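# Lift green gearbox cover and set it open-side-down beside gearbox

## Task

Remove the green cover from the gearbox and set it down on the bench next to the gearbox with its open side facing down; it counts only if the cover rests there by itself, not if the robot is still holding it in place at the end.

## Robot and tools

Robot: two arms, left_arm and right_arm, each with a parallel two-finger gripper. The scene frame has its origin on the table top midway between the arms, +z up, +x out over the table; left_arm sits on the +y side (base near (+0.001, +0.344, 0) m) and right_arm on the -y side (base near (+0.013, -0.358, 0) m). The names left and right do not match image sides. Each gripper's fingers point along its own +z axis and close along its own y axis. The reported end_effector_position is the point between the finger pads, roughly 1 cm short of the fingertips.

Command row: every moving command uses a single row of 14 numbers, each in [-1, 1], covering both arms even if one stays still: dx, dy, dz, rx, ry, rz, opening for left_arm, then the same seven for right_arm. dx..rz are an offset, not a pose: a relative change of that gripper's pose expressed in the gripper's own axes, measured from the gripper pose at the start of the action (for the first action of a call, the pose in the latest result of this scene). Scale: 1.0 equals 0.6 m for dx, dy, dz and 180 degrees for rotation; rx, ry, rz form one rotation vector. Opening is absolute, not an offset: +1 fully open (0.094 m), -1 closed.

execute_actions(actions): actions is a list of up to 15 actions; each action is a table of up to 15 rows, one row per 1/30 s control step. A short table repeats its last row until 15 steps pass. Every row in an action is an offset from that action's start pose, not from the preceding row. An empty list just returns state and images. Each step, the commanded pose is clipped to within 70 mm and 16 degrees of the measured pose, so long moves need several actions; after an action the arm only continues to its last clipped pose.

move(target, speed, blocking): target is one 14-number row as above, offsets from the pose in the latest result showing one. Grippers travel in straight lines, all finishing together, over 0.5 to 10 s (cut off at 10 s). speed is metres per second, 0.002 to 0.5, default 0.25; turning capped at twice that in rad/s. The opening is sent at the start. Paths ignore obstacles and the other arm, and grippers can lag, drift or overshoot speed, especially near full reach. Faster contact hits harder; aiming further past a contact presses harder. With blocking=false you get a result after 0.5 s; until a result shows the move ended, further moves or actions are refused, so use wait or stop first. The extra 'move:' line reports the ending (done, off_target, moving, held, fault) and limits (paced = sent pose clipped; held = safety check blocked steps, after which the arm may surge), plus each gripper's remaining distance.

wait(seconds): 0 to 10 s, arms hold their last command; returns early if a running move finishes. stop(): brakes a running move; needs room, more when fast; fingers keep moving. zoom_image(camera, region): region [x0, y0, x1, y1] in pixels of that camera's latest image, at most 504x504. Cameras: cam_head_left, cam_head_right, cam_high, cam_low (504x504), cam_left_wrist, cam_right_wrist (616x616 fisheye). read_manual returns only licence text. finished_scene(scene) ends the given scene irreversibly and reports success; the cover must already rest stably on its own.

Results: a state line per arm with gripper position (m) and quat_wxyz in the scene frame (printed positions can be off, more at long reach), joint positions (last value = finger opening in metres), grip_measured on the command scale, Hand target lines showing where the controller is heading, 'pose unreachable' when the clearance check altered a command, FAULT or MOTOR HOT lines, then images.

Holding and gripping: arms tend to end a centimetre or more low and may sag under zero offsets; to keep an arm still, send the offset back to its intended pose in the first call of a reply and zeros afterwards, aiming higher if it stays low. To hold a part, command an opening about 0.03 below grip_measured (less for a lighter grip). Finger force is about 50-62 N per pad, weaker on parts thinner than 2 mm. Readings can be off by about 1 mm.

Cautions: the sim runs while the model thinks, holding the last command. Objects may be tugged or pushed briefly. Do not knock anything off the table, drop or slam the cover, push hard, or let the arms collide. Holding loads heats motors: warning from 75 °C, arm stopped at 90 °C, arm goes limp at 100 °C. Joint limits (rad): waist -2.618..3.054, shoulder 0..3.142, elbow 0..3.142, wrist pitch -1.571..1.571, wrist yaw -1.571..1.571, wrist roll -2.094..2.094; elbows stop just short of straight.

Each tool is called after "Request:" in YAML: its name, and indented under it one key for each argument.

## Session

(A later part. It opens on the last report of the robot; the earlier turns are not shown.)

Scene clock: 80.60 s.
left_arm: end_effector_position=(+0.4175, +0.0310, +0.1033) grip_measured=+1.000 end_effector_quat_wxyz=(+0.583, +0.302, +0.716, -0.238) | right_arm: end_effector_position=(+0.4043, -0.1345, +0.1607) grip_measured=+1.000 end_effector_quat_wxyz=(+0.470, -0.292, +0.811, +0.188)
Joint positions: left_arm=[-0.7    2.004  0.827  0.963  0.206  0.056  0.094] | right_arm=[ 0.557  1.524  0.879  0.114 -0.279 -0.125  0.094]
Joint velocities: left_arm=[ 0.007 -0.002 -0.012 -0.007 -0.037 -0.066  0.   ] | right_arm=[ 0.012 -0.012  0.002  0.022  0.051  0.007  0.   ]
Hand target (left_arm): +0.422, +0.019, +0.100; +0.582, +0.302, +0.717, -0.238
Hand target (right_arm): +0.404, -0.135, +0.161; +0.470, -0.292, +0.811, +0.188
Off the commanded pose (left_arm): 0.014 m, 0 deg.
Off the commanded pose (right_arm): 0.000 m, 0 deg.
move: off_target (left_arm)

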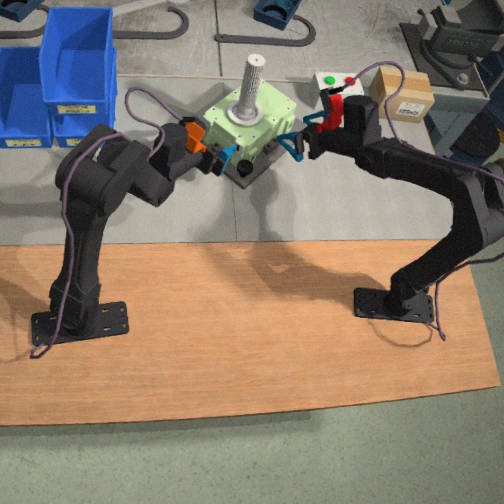

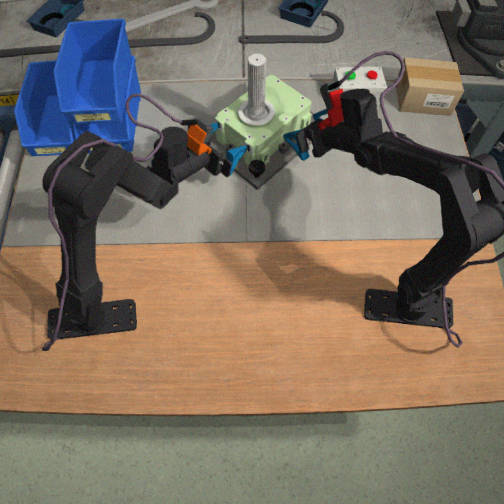

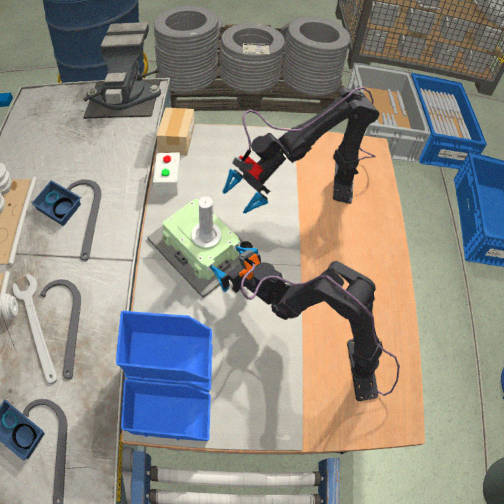

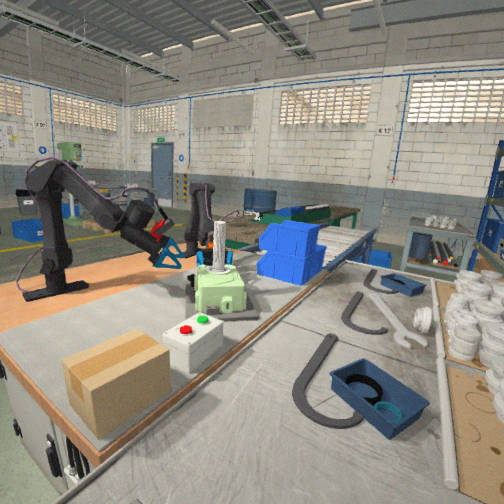

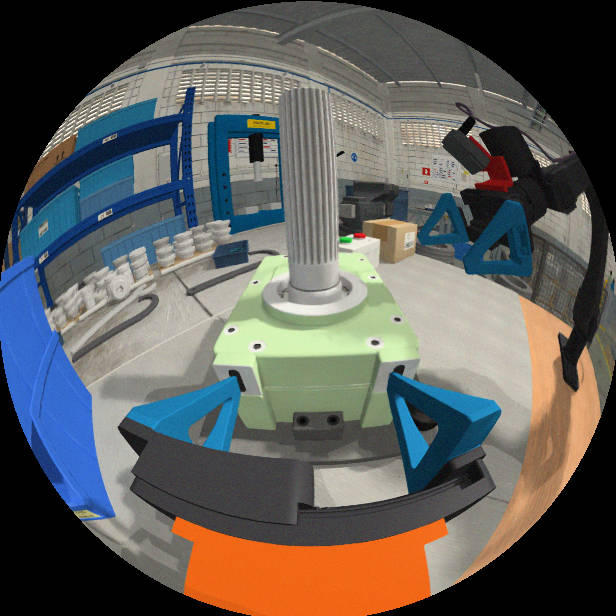

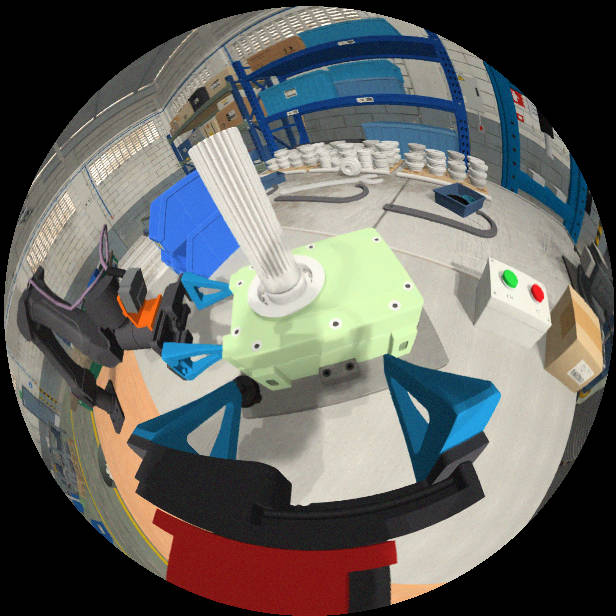

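Request:
execute_actions:
  actions:
    - [[-0.003,-0.0045,-0.002,0.0048,0,0,1, 0,0,0,0,0,0,1]]

Request:
zoom_image:
  camera: "cam_left_wrist"
  region: [200, 330, 440, 410]

Scene clock: 82.20 s.
left_arm: end_effector_position=(+0.4173, +0.0311, +0.1031) grip_measured=+1.000 end_effector_quat_wxyz=(+0.582, +0.302, +0.716, -0.239) | right_arm: end_effector_position=(+0.4043, -0.1345, +0.1607) grip_measured=+1.000 end_effector_quat_wxyz=(+0.470, -0.292, +0.811, +0.188)
Joint positions: left_arm=[-0.699  2.004  0.826  0.963  0.21   0.056  0.094] | right_arm=[ 0.557  1.524  0.879  0.114 -0.279 -0.125  0.094]
Joint velocities: left_arm=[-0.002  0.027 -0.017 -0.051  0.022 -0.007  0.   ] | right_arm=[ 0.002 -0.012  0.012  0.007 -0.081  0.007  0.   ]
Hand target (left_arm): +0.415, +0.030, +0.105; +0.580, +0.306, +0.714, -0.243
Hand target (right_arm): +0.404, -0.135, +0.161; +0.470, -0.292, +0.811, +0.188
Off the commanded pose (left_arm): 0.003 m, 1 deg.
Off the commanded pose (right_arm): 0.000 m, 0 deg.

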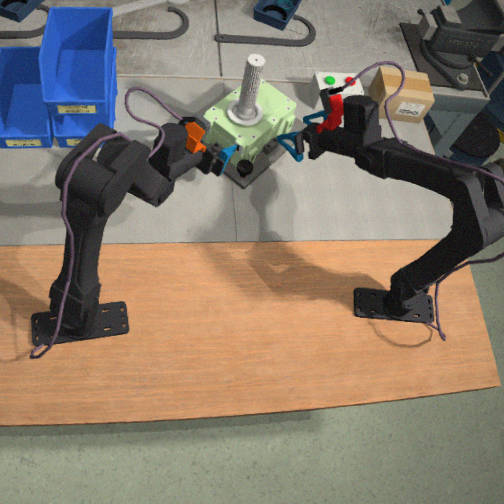

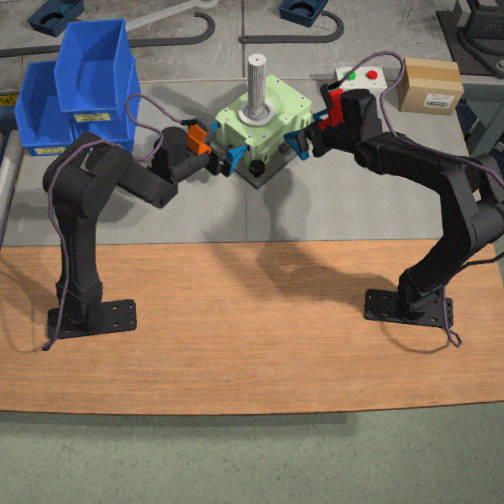

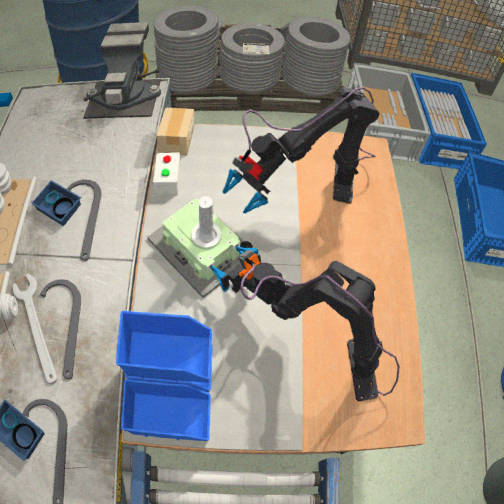

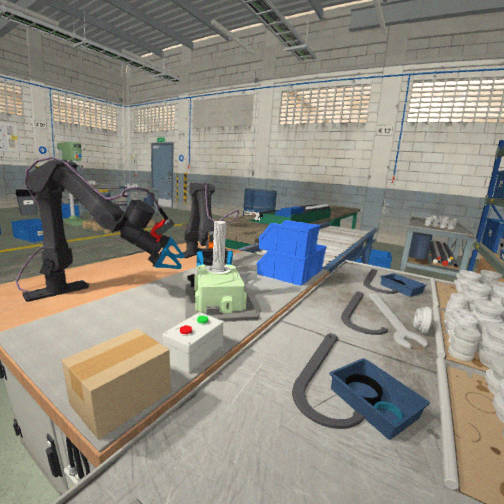

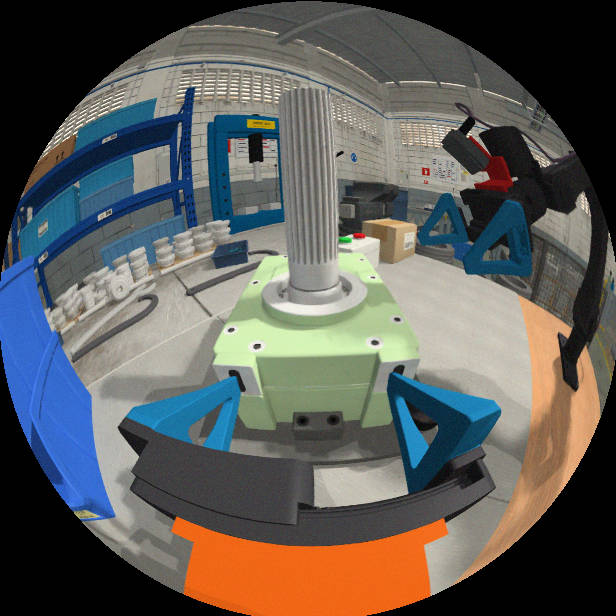

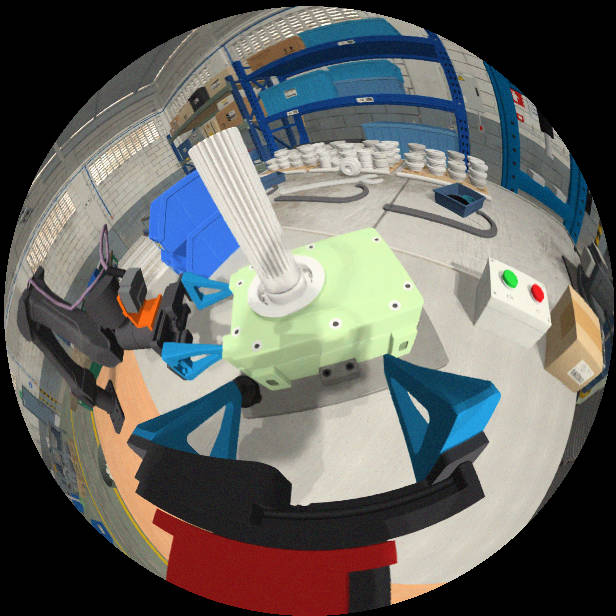

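Region (200, 330, 440, 410) of cam_left_wrist's 616x616 image, scaled by 2.100, with more detail than that image has.

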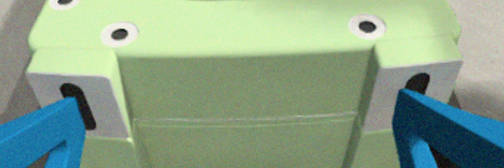

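Request:
zoom_image:
  camera: "cam_left_wrist"
  region: [400, 90, 600, 290]

Request:
zoom_image:
  camera: "cam_right_wrist"
  region: [60, 220, 260, 400]

Region (400, 90, 600, 290) of cam_left_wrist's 616x616 image, scaled by 2.520, with more detail than that image has.

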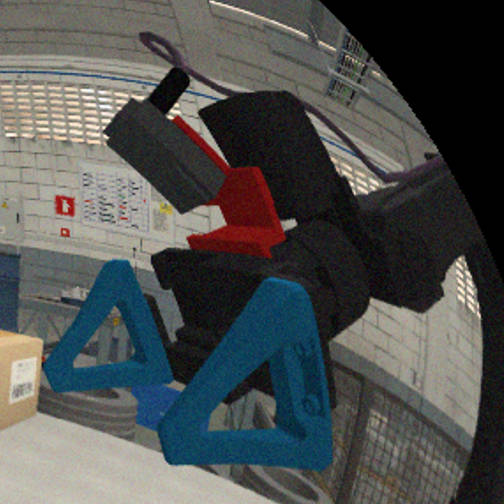

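Region (60, 220, 260, 400) of cam_right_wrist's 616x616 image, scaled by 2.520, with more detail than that image has; it fills the top 454 rows of this view, and the rest is white.

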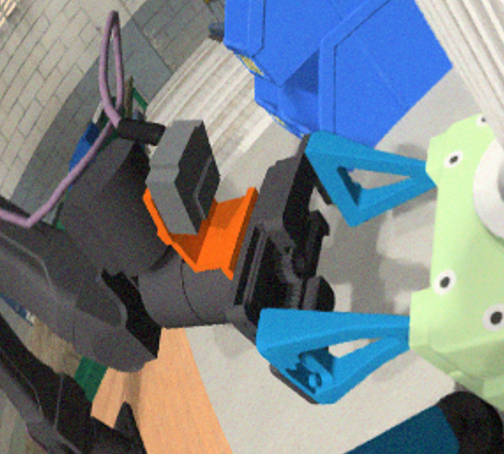

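Request:
move:
  target: [0.038,0.0025,-0.1787,0,0,0,1, -0.0162,0.0288,0.0847,-0.0123,-0.0229,-0.0172,1]
  speed: 0.1

Scene clock: 88.77 s.
left_arm: end_effector_position=(+0.3440, +0.1066, +0.1003) grip_measured=+1.000 end_effector_quat_wxyz=(+0.578, +0.302, +0.719, -0.239) | right_arm: end_effector_position=(+0.4259, -0.0960, +0.1393) grip_measured=+1.000 end_effector_quat_wxyz=(+0.492, -0.313, +0.787, +0.201)
Joint positions: left_arm=[-0.604  1.737  0.403  1.105  0.303  0.075  0.094] | right_arm=[ 0.616  1.706  0.916  0.321 -0.269 -0.125  0.094]
Joint velocities: left_arm=[ 0.007 -0.012 -0.017 -0.051 -0.007 -0.007  0.   ] | right_arm=[-0.007  0.012 -0.017 -0.007  0.037 -0.037  0.   ]
Hand target (left_arm): +0.342, +0.111, +0.104; +0.582, +0.303, +0.716, -0.238
Hand target (right_arm): +0.429, -0.089, +0.145; +0.499, -0.315, +0.782, +0.202
Off the commanded pose (left_arm): 0.005 m, 1 deg.
Off the commanded pose (right_arm): 0.010 m, 1 deg.
move: done

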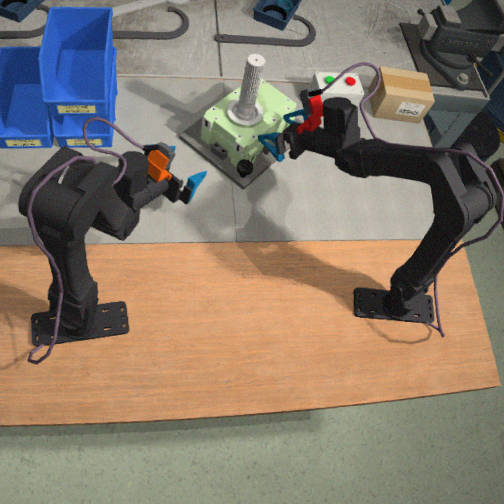

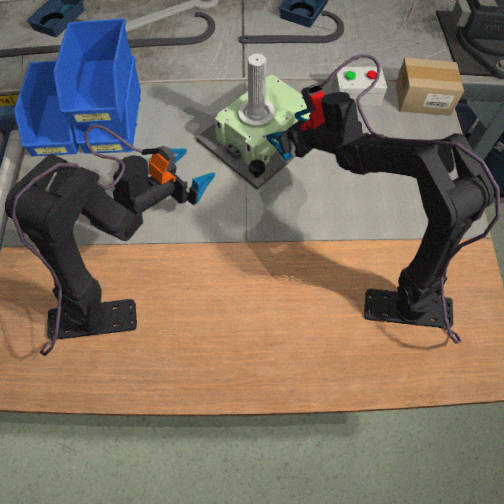

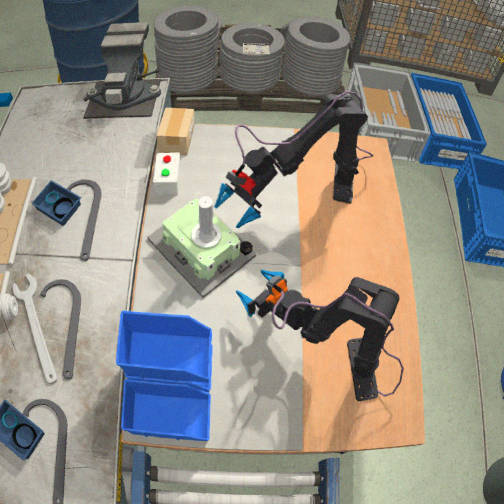

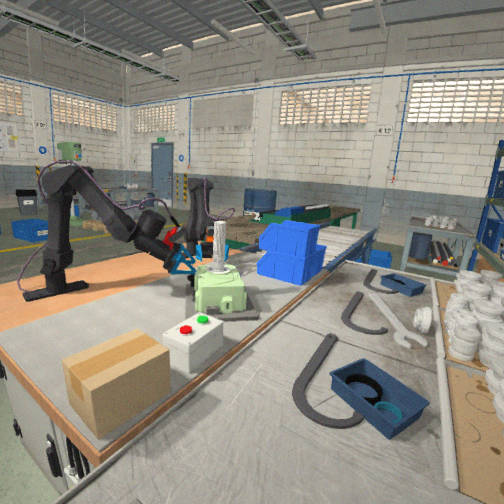

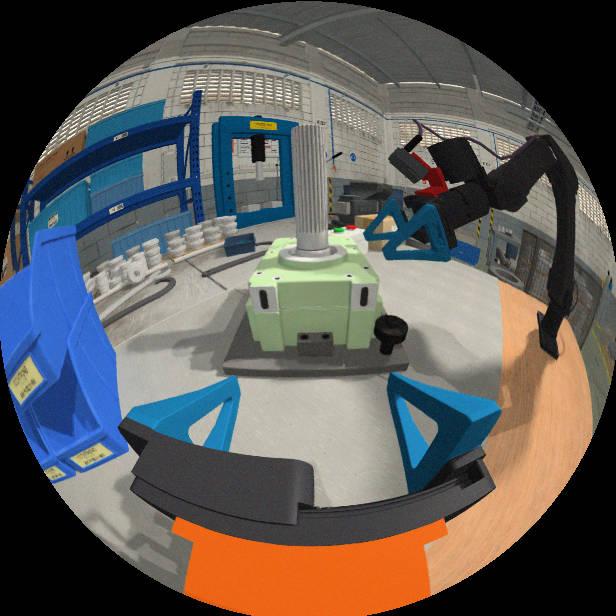

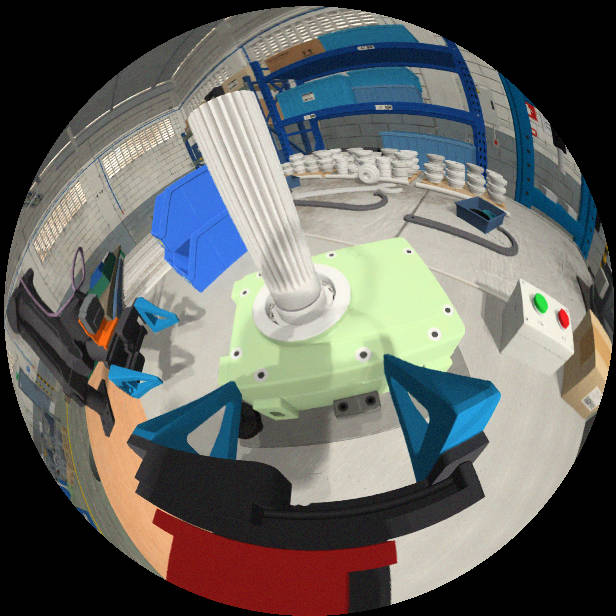

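Request:
zoom_image:
  camera: "cam_right_wrist"
  region: [200, 230, 480, 430]

Request:
zoom_image:
  camera: "cam_left_wrist"
  region: [230, 110, 470, 330]

Region (200, 230, 480, 430) of cam_right_wrist's 616x616 image, scaled by 1.800, with more detail than that image has; it fills the top 360 rows of this view, and the rest is white.

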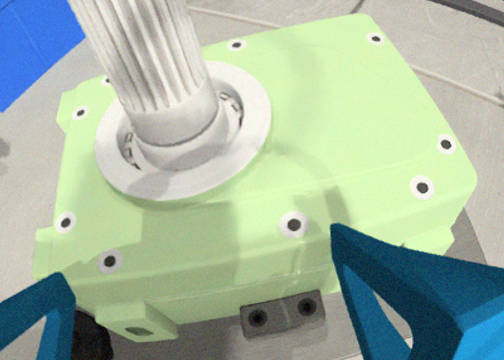

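Region (230, 110, 470, 330) of cam_left_wrist's 616x616 image, scaled by 2.100, with more detail than that image has; it fills the top 462 rows of this view, and the rest is white.

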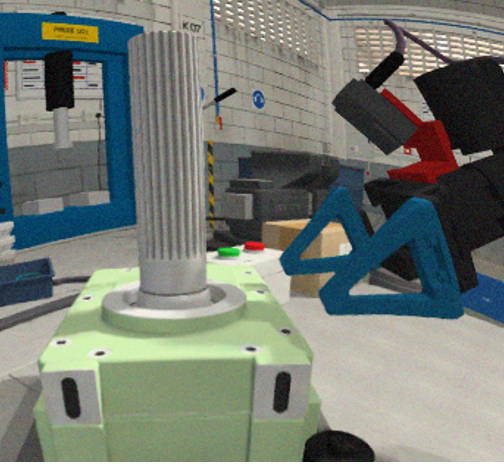

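Request:
move:
  target: [0,0,0,0,0,0,1, -0.056,0.0055,0.0969,0,0,0,1]
  speed: 0.05

Request:
zoom_image:
  camera: "cam_right_wrist"
  region: [160, 200, 460, 430]

Request:
zoom_image:
  camera: "cam_left_wrist"
  region: [230, 110, 470, 330]

Scene clock: 93.80 s.
left_arm: end_effector_position=(+0.3438, +0.1064, +0.1004) grip_measured=+1.000 end_effector_quat_wxyz=(+0.578, +0.303, +0.719, -0.240) | right_arm: end_effector_position=(+0.4718, -0.0536, +0.1443) grip_measured=+1.000 end_effector_quat_wxyz=(+0.496, -0.311, +0.786, +0.200)
Joint positions: left_arm=[-0.604  1.737  0.403  1.105  0.304  0.075  0.094] | right_arm=[ 0.661  1.904  1.182  0.267 -0.225 -0.103  0.094]
Joint velocities: left_arm=[ 0.002  0.002 -0.012 -0.007 -0.022  0.081  0.   ] | right_arm=[ 0.017 -0.002 -0.002 -0.037  0.051  0.022  0.   ]
Hand target (left_arm): +0.344, +0.107, +0.100; +0.578, +0.302, +0.719, -0.239
Hand target (right_arm): +0.472, -0.047, +0.144; +0.492, -0.312, +0.787, +0.201
Off the commanded pose (left_arm): 0.000 m, 0 deg.
Off the commanded pose (right_arm): 0.006 m, 1 deg.
move: done

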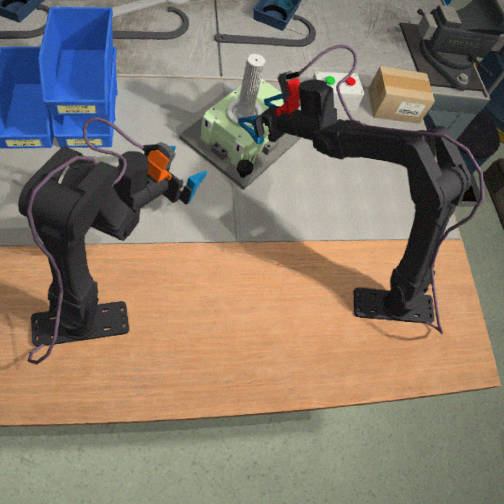

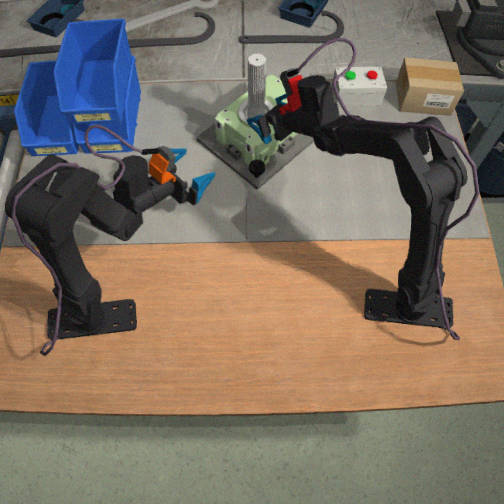

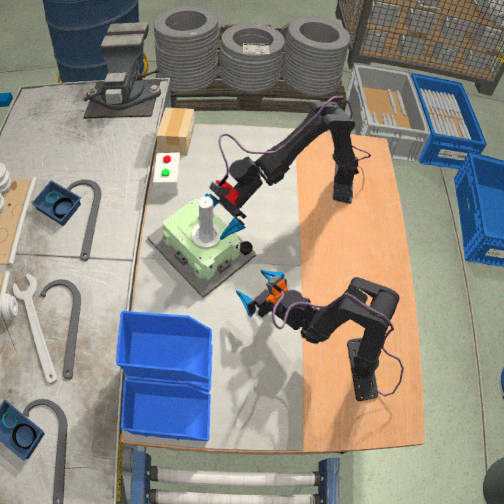

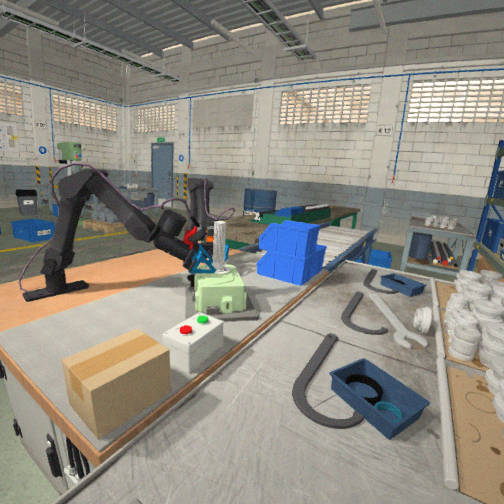

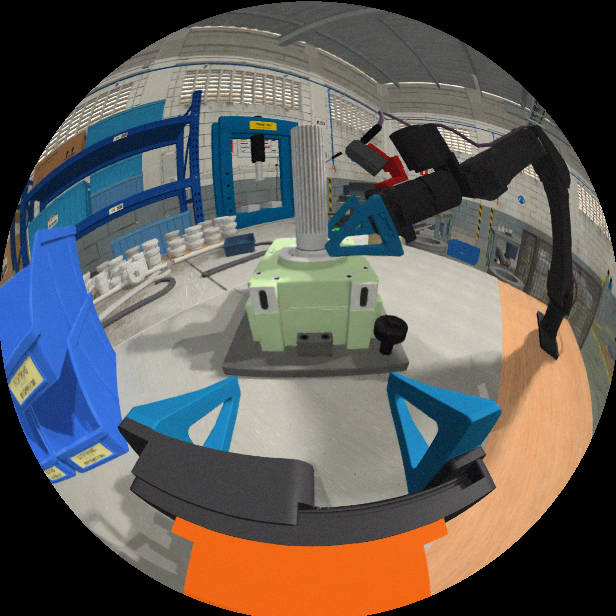

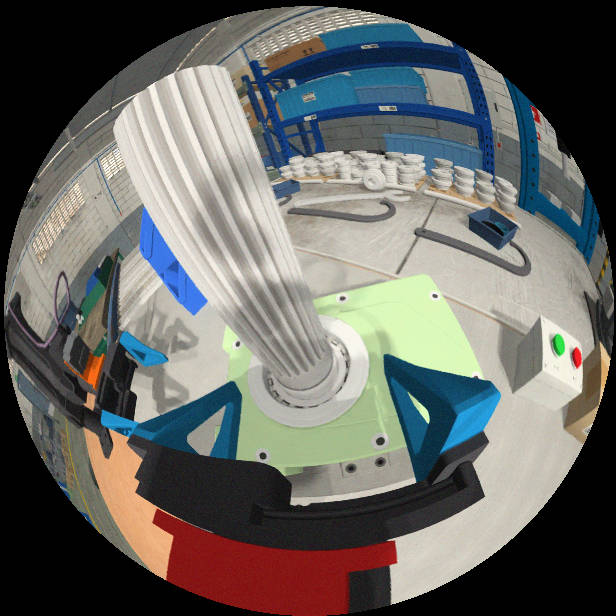

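Region (160, 200, 460, 430) of cam_right_wrist's 616x616 image, scaled by 1.680, with more detail than that image has; it fills the top 386 rows of this view, and the rest is white.

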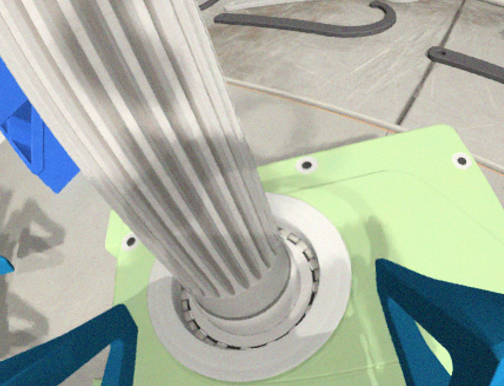

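Region (230, 110, 470, 330) of cam_left_wrist's 616x616 image, scaled by 2.100, with more detail than that image has; it fills the top 462 rows of this view, and the rest is white.

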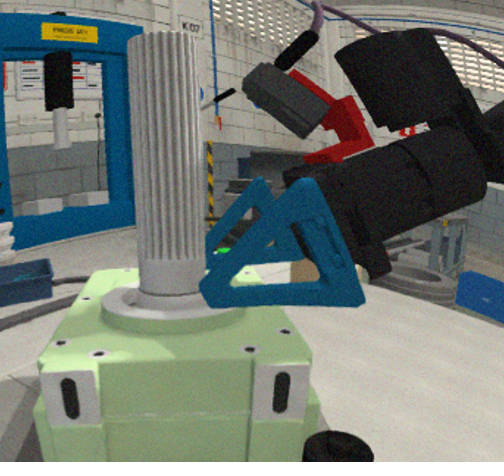

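Request:
move:
  target: [0,0,0,0,0,0,1, -0.0188,0.0075,0.032,0,-0.0078,0,1]
  speed: 0.03

Request:
zoom_image:
  camera: "cam_right_wrist"
  region: [160, 200, 460, 430]

Request:
zoom_image:
  camera: "cam_left_wrist"
  region: [230, 110, 470, 330]

Scene clock: 97.50 s.
left_arm: end_effector_position=(+0.3438, +0.1064, +0.1004) grip_measured=+1.000 end_effector_quat_wxyz=(+0.578, +0.303, +0.719, -0.240) | right_arm: end_effector_position=(+0.4825, -0.0425, +0.1425) grip_measured=+1.000 end_effector_quat_wxyz=(+0.501, -0.308, +0.783, +0.201)
Joint positions: left_arm=[-0.604  1.737  0.403  1.105  0.304  0.075  0.094] | right_arm=[ 0.673  1.957  1.237  0.28  -0.212 -0.092  0.094]
Joint velocities: left_arm=[-0.007 -0.017 -0.002  0.037 -0.022 -0.022  0.   ] | right_arm=[-0.007  0.002  0.002  0.022 -0.007  0.125  0.   ]
Hand target (left_arm): +0.344, +0.106, +0.100; +0.578, +0.303, +0.719, -0.240
Hand target (right_arm): +0.485, -0.035, +0.146; +0.506, -0.308, +0.780, +0.204
Off the commanded pose (left_arm): 0.000 m, 0 deg.
Off the commanded pose (right_arm): 0.009 m, 1 deg.
move: done

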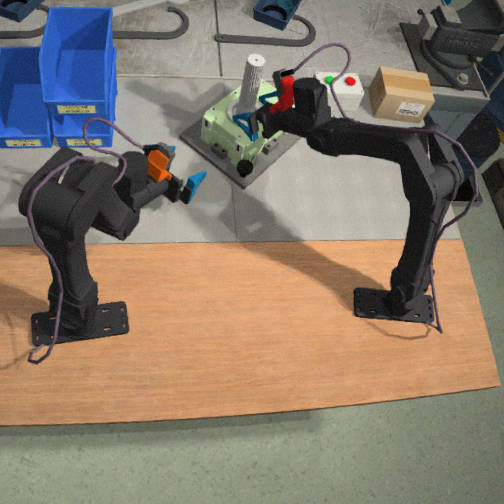

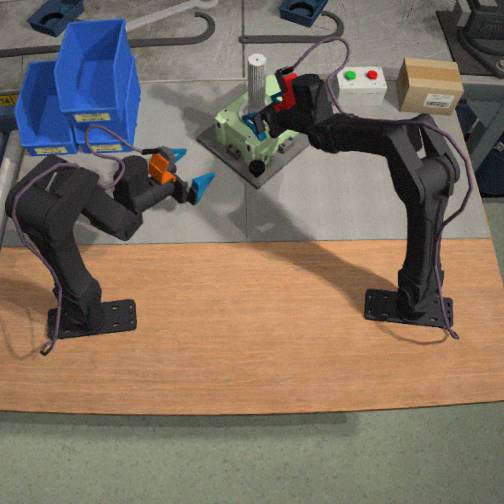

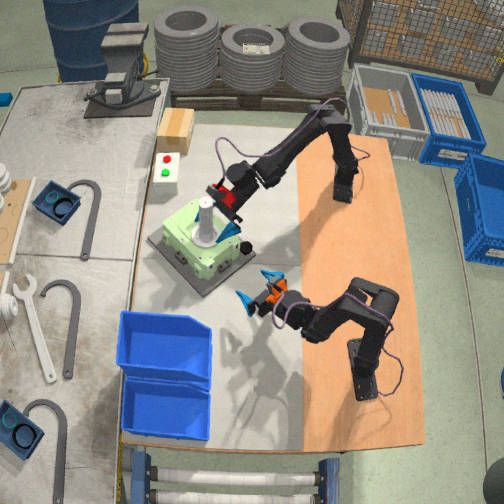

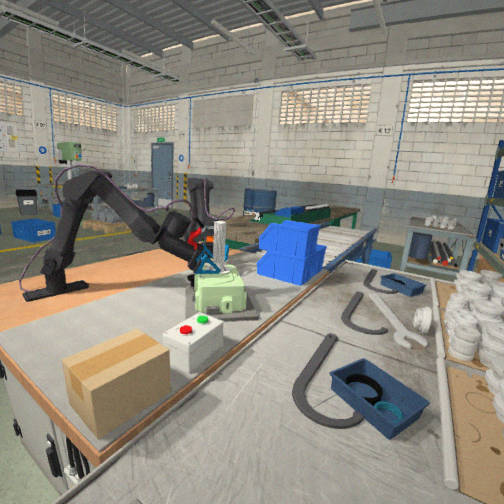

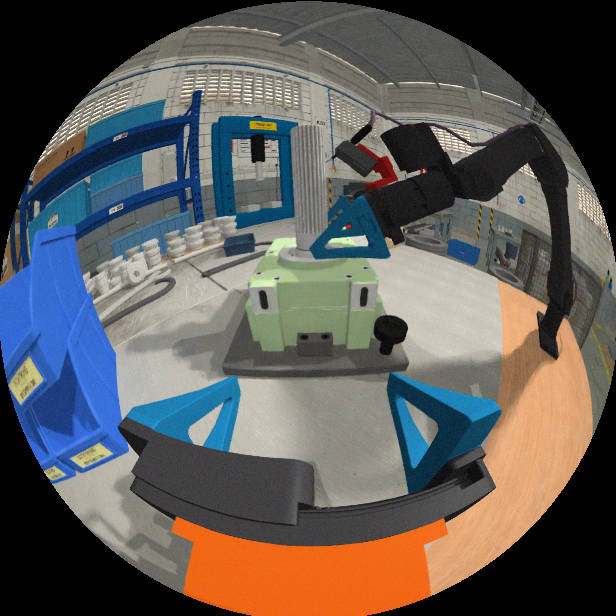

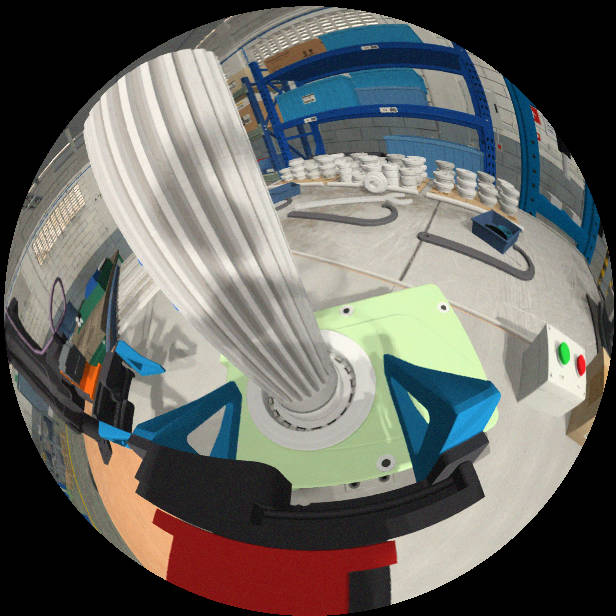

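Region (160, 200, 460, 430) of cam_right_wrist's 616x616 image, scaled by 1.680, with more detail than that image has; it fills the top 386 rows of this view, and the rest is white.

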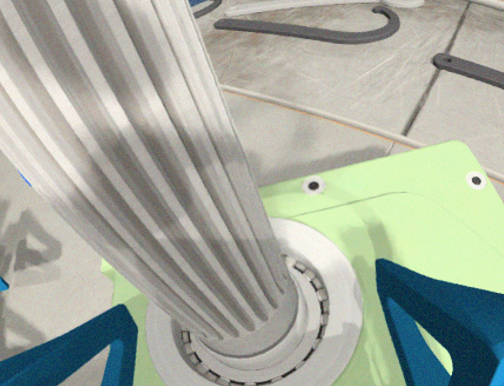

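Region (230, 110, 470, 330) of cam_left_wrist's 616x616 image, scaled by 2.100, with more detail than that image has; it fills the top 462 rows of this view, and the rest is white.

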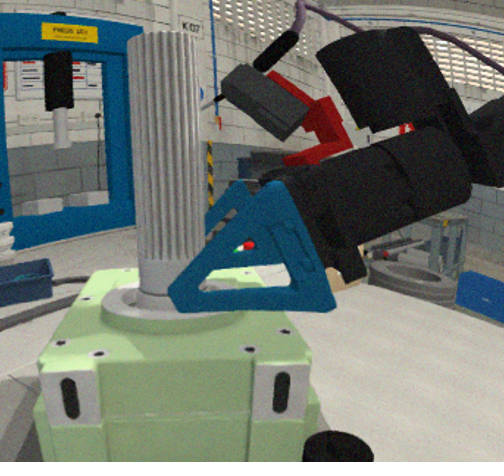

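Request:
execute_actions:
  actions: []

Scene clock: 98.90 s.
left_arm: end_effector_position=(+0.3438, +0.1064, +0.1004) grip_measured=+1.000 end_effector_quat_wxyz=(+0.578, +0.303, +0.719, -0.240) | right_arm: end_effector_position=(+0.4826, -0.0426, +0.1425) grip_measured=+1.000 end_effector_quat_wxyz=(+0.501, -0.308, +0.783, +0.201)
Joint positions: left_arm=[-0.604  1.737  0.403  1.105  0.304  0.075  0.094] | right_arm=[ 0.673  1.957  1.237  0.28  -0.211 -0.092  0.094]
Joint velocities: left_arm=[-0.017 -0.017 -0.007 -0.051 -0.022 -0.066  0.   ] | right_arm=[ 0.037 -0.022  0.002 -0.007 -0.051 -0.037  0.   ]
Hand target (left_arm): +0.344, +0.106, +0.100; +0.578, +0.303, +0.719, -0.240
Hand target (right_arm): +0.485, -0.035, +0.146; +0.506, -0.308, +0.780, +0.204
Off the commanded pose (left_arm): 0.000 m, 0 deg.
Off the commanded pose (right_arm): 0.009 m, 1 deg.

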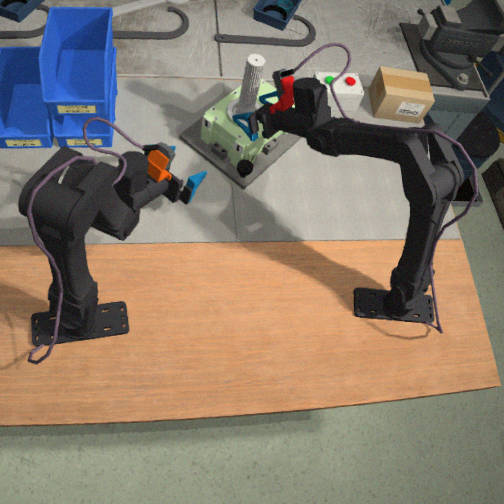

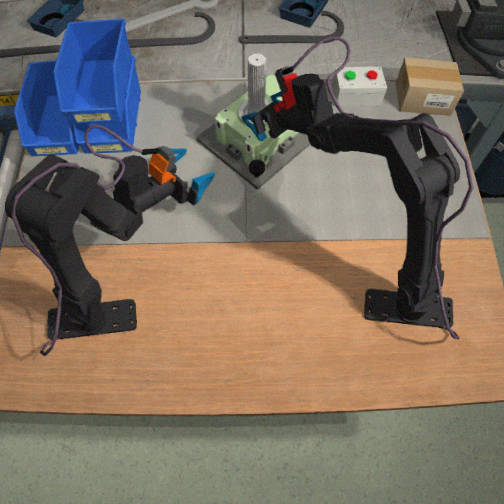

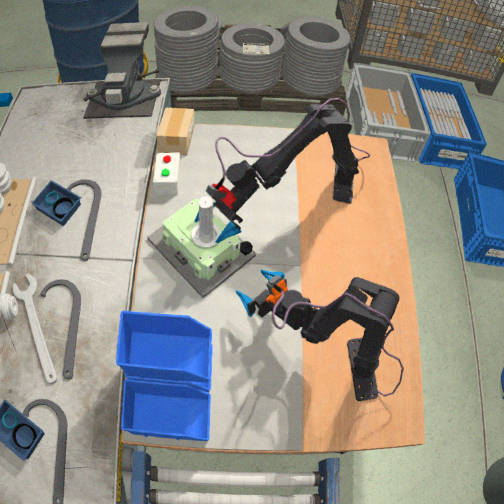

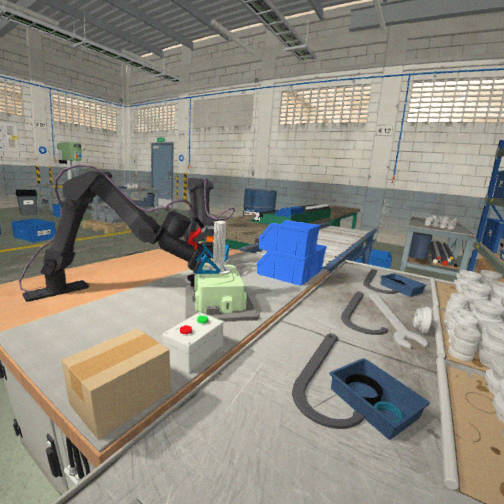

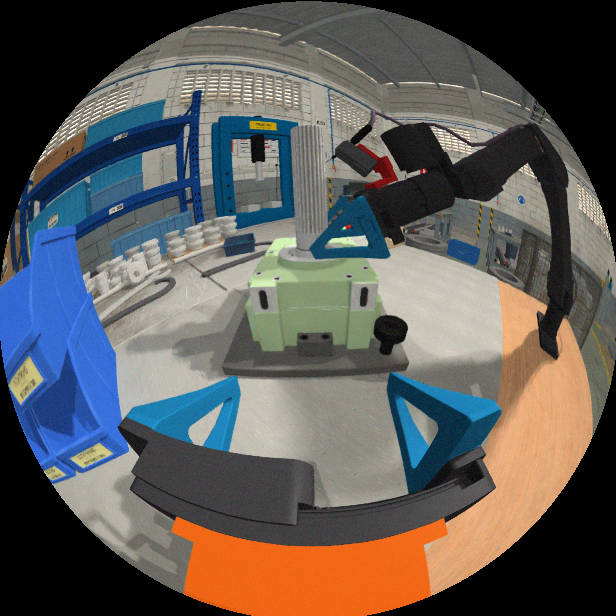

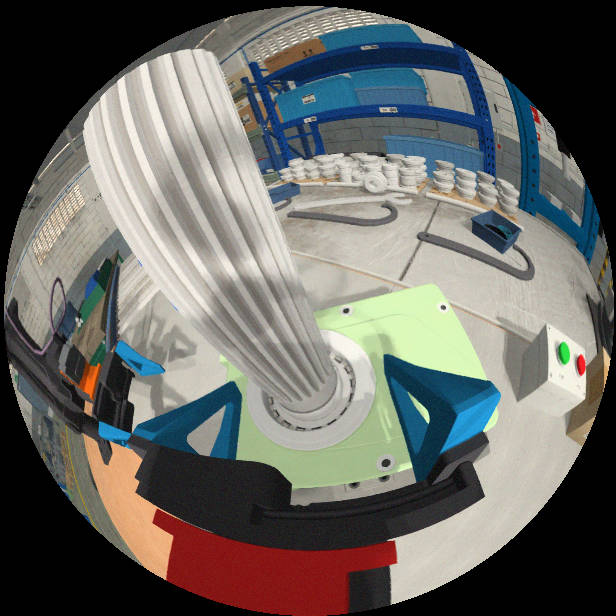

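Request:
zoom_image:
  camera: "cam_right_wrist"
  region: [200, 300, 460, 500]

Request:
zoom_image:
  camera: "cam_left_wrist"
  region: [230, 110, 470, 370]

Region (200, 300, 460, 500) of cam_right_wrist's 616x616 image, scaled by 1.938, with more detail than that image has; it fills the top 388 rows of this view, and the rest is white.

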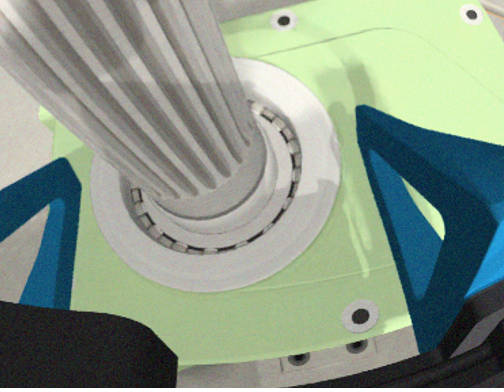

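Region (230, 110, 470, 370) of cam_left_wrist's 616x616 image, scaled by 1.938, with more detail than that image has; it fills the left 465 columns of this view, and the rest is white.

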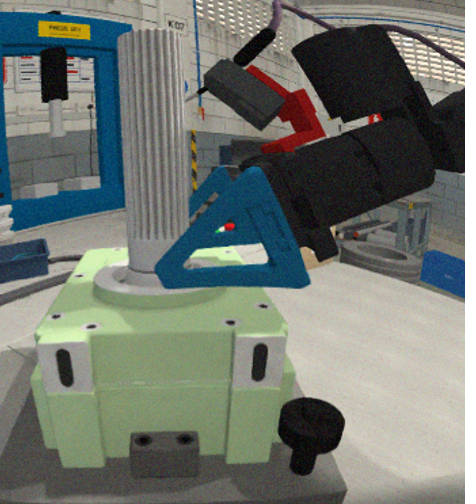

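Request:
zoom_image:
  camera: "cam_left_wrist"
  region: [260, 220, 400, 300]

Request:
zoom_image:
  camera: "cam_low"
  region: [170, 220, 290, 330]

Region (260, 220, 400, 300) of cam_left_wrist's 616x616 image, scaled by 3.600, with more detail than that image has; it fills the top 288 rows of this view, and the rest is white.

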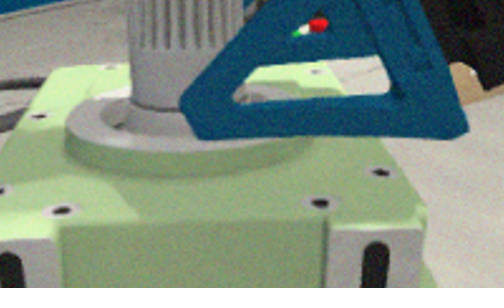

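Region (170, 220, 290, 330) of cam_low's 504x504 image, scaled by 4.200, with more detail than that image has; it fills the top 462 rows of this view, and the rest is white.

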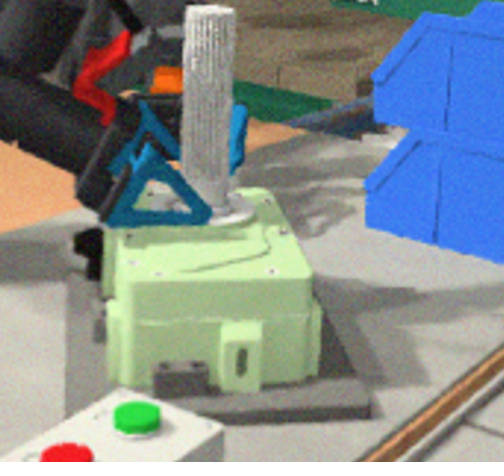

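Request:
move:
  target: [0,0,0,0,0,0,1, 0.0143,0.0037,0.013,-0.0009,-0.004,0,1]
  speed: 0.015

Scene clock: 101.70 s.
left_arm: end_effector_position=(+0.3438, +0.1064, +0.1004) grip_measured=+1.000 end_effector_quat_wxyz=(+0.578, +0.303, +0.719, -0.240) | right_arm: end_effector_position=(+0.4865, -0.0404, +0.1418) grip_measured=+1.000 end_effector_quat_wxyz=(+0.514, -0.307, +0.775, +0.203)
Joint positions: left_arm=[-0.604  1.737  0.403  1.105  0.304  0.075  0.094] | right_arm=[ 0.673  1.975  1.23   0.336 -0.211 -0.092  0.094]
Joint velocities: left_arm=[ 0.002  0.002  0.027 -0.022  0.007 -0.007  0.   ] | right_arm=[-0.007 -0.002  0.002  0.007 -0.037 -0.007  0.   ]
Hand target (left_arm): +0.344, +0.106, +0.100; +0.578, +0.303, +0.719, -0.240
Hand target (right_arm): +0.483, -0.039, +0.132; +0.506, -0.307, +0.780, +0.204
Off the commanded pose (left_arm): 0.000 m, 0 deg.
Off the commanded pose (right_arm): 0.011 m, 1 deg.
move: off_target (right_arm)

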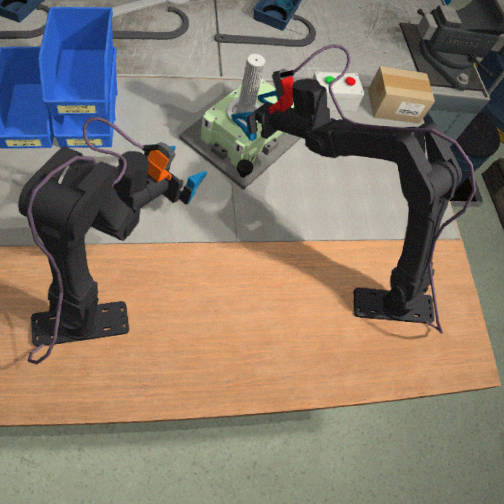

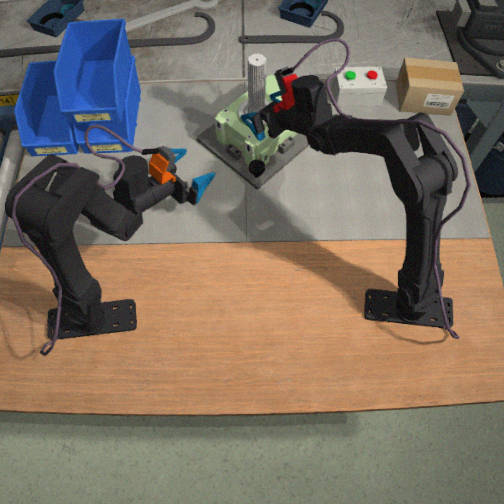

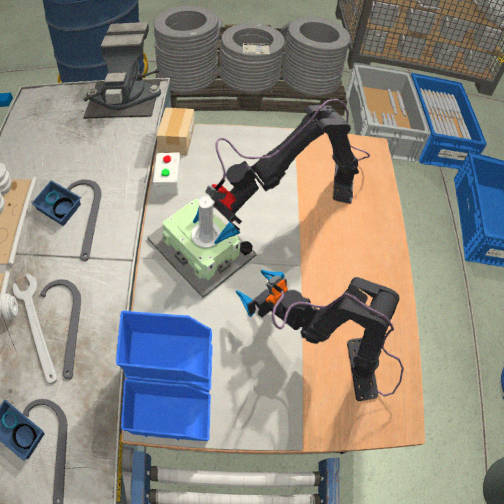

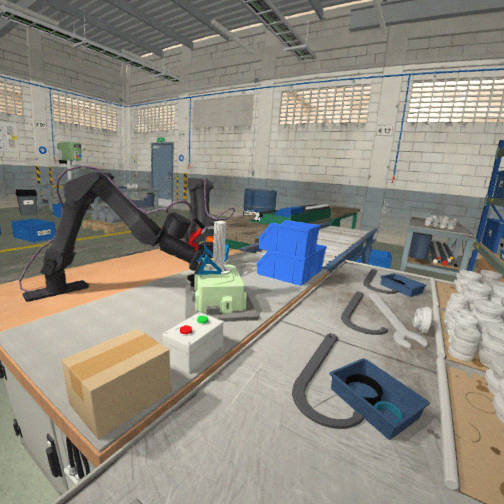

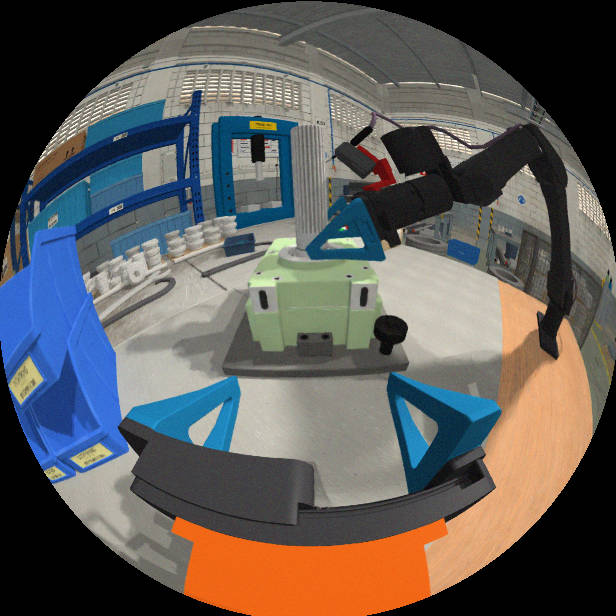

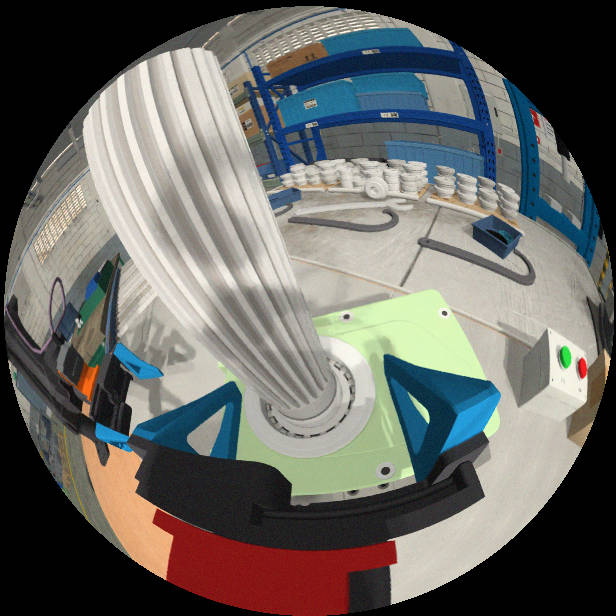

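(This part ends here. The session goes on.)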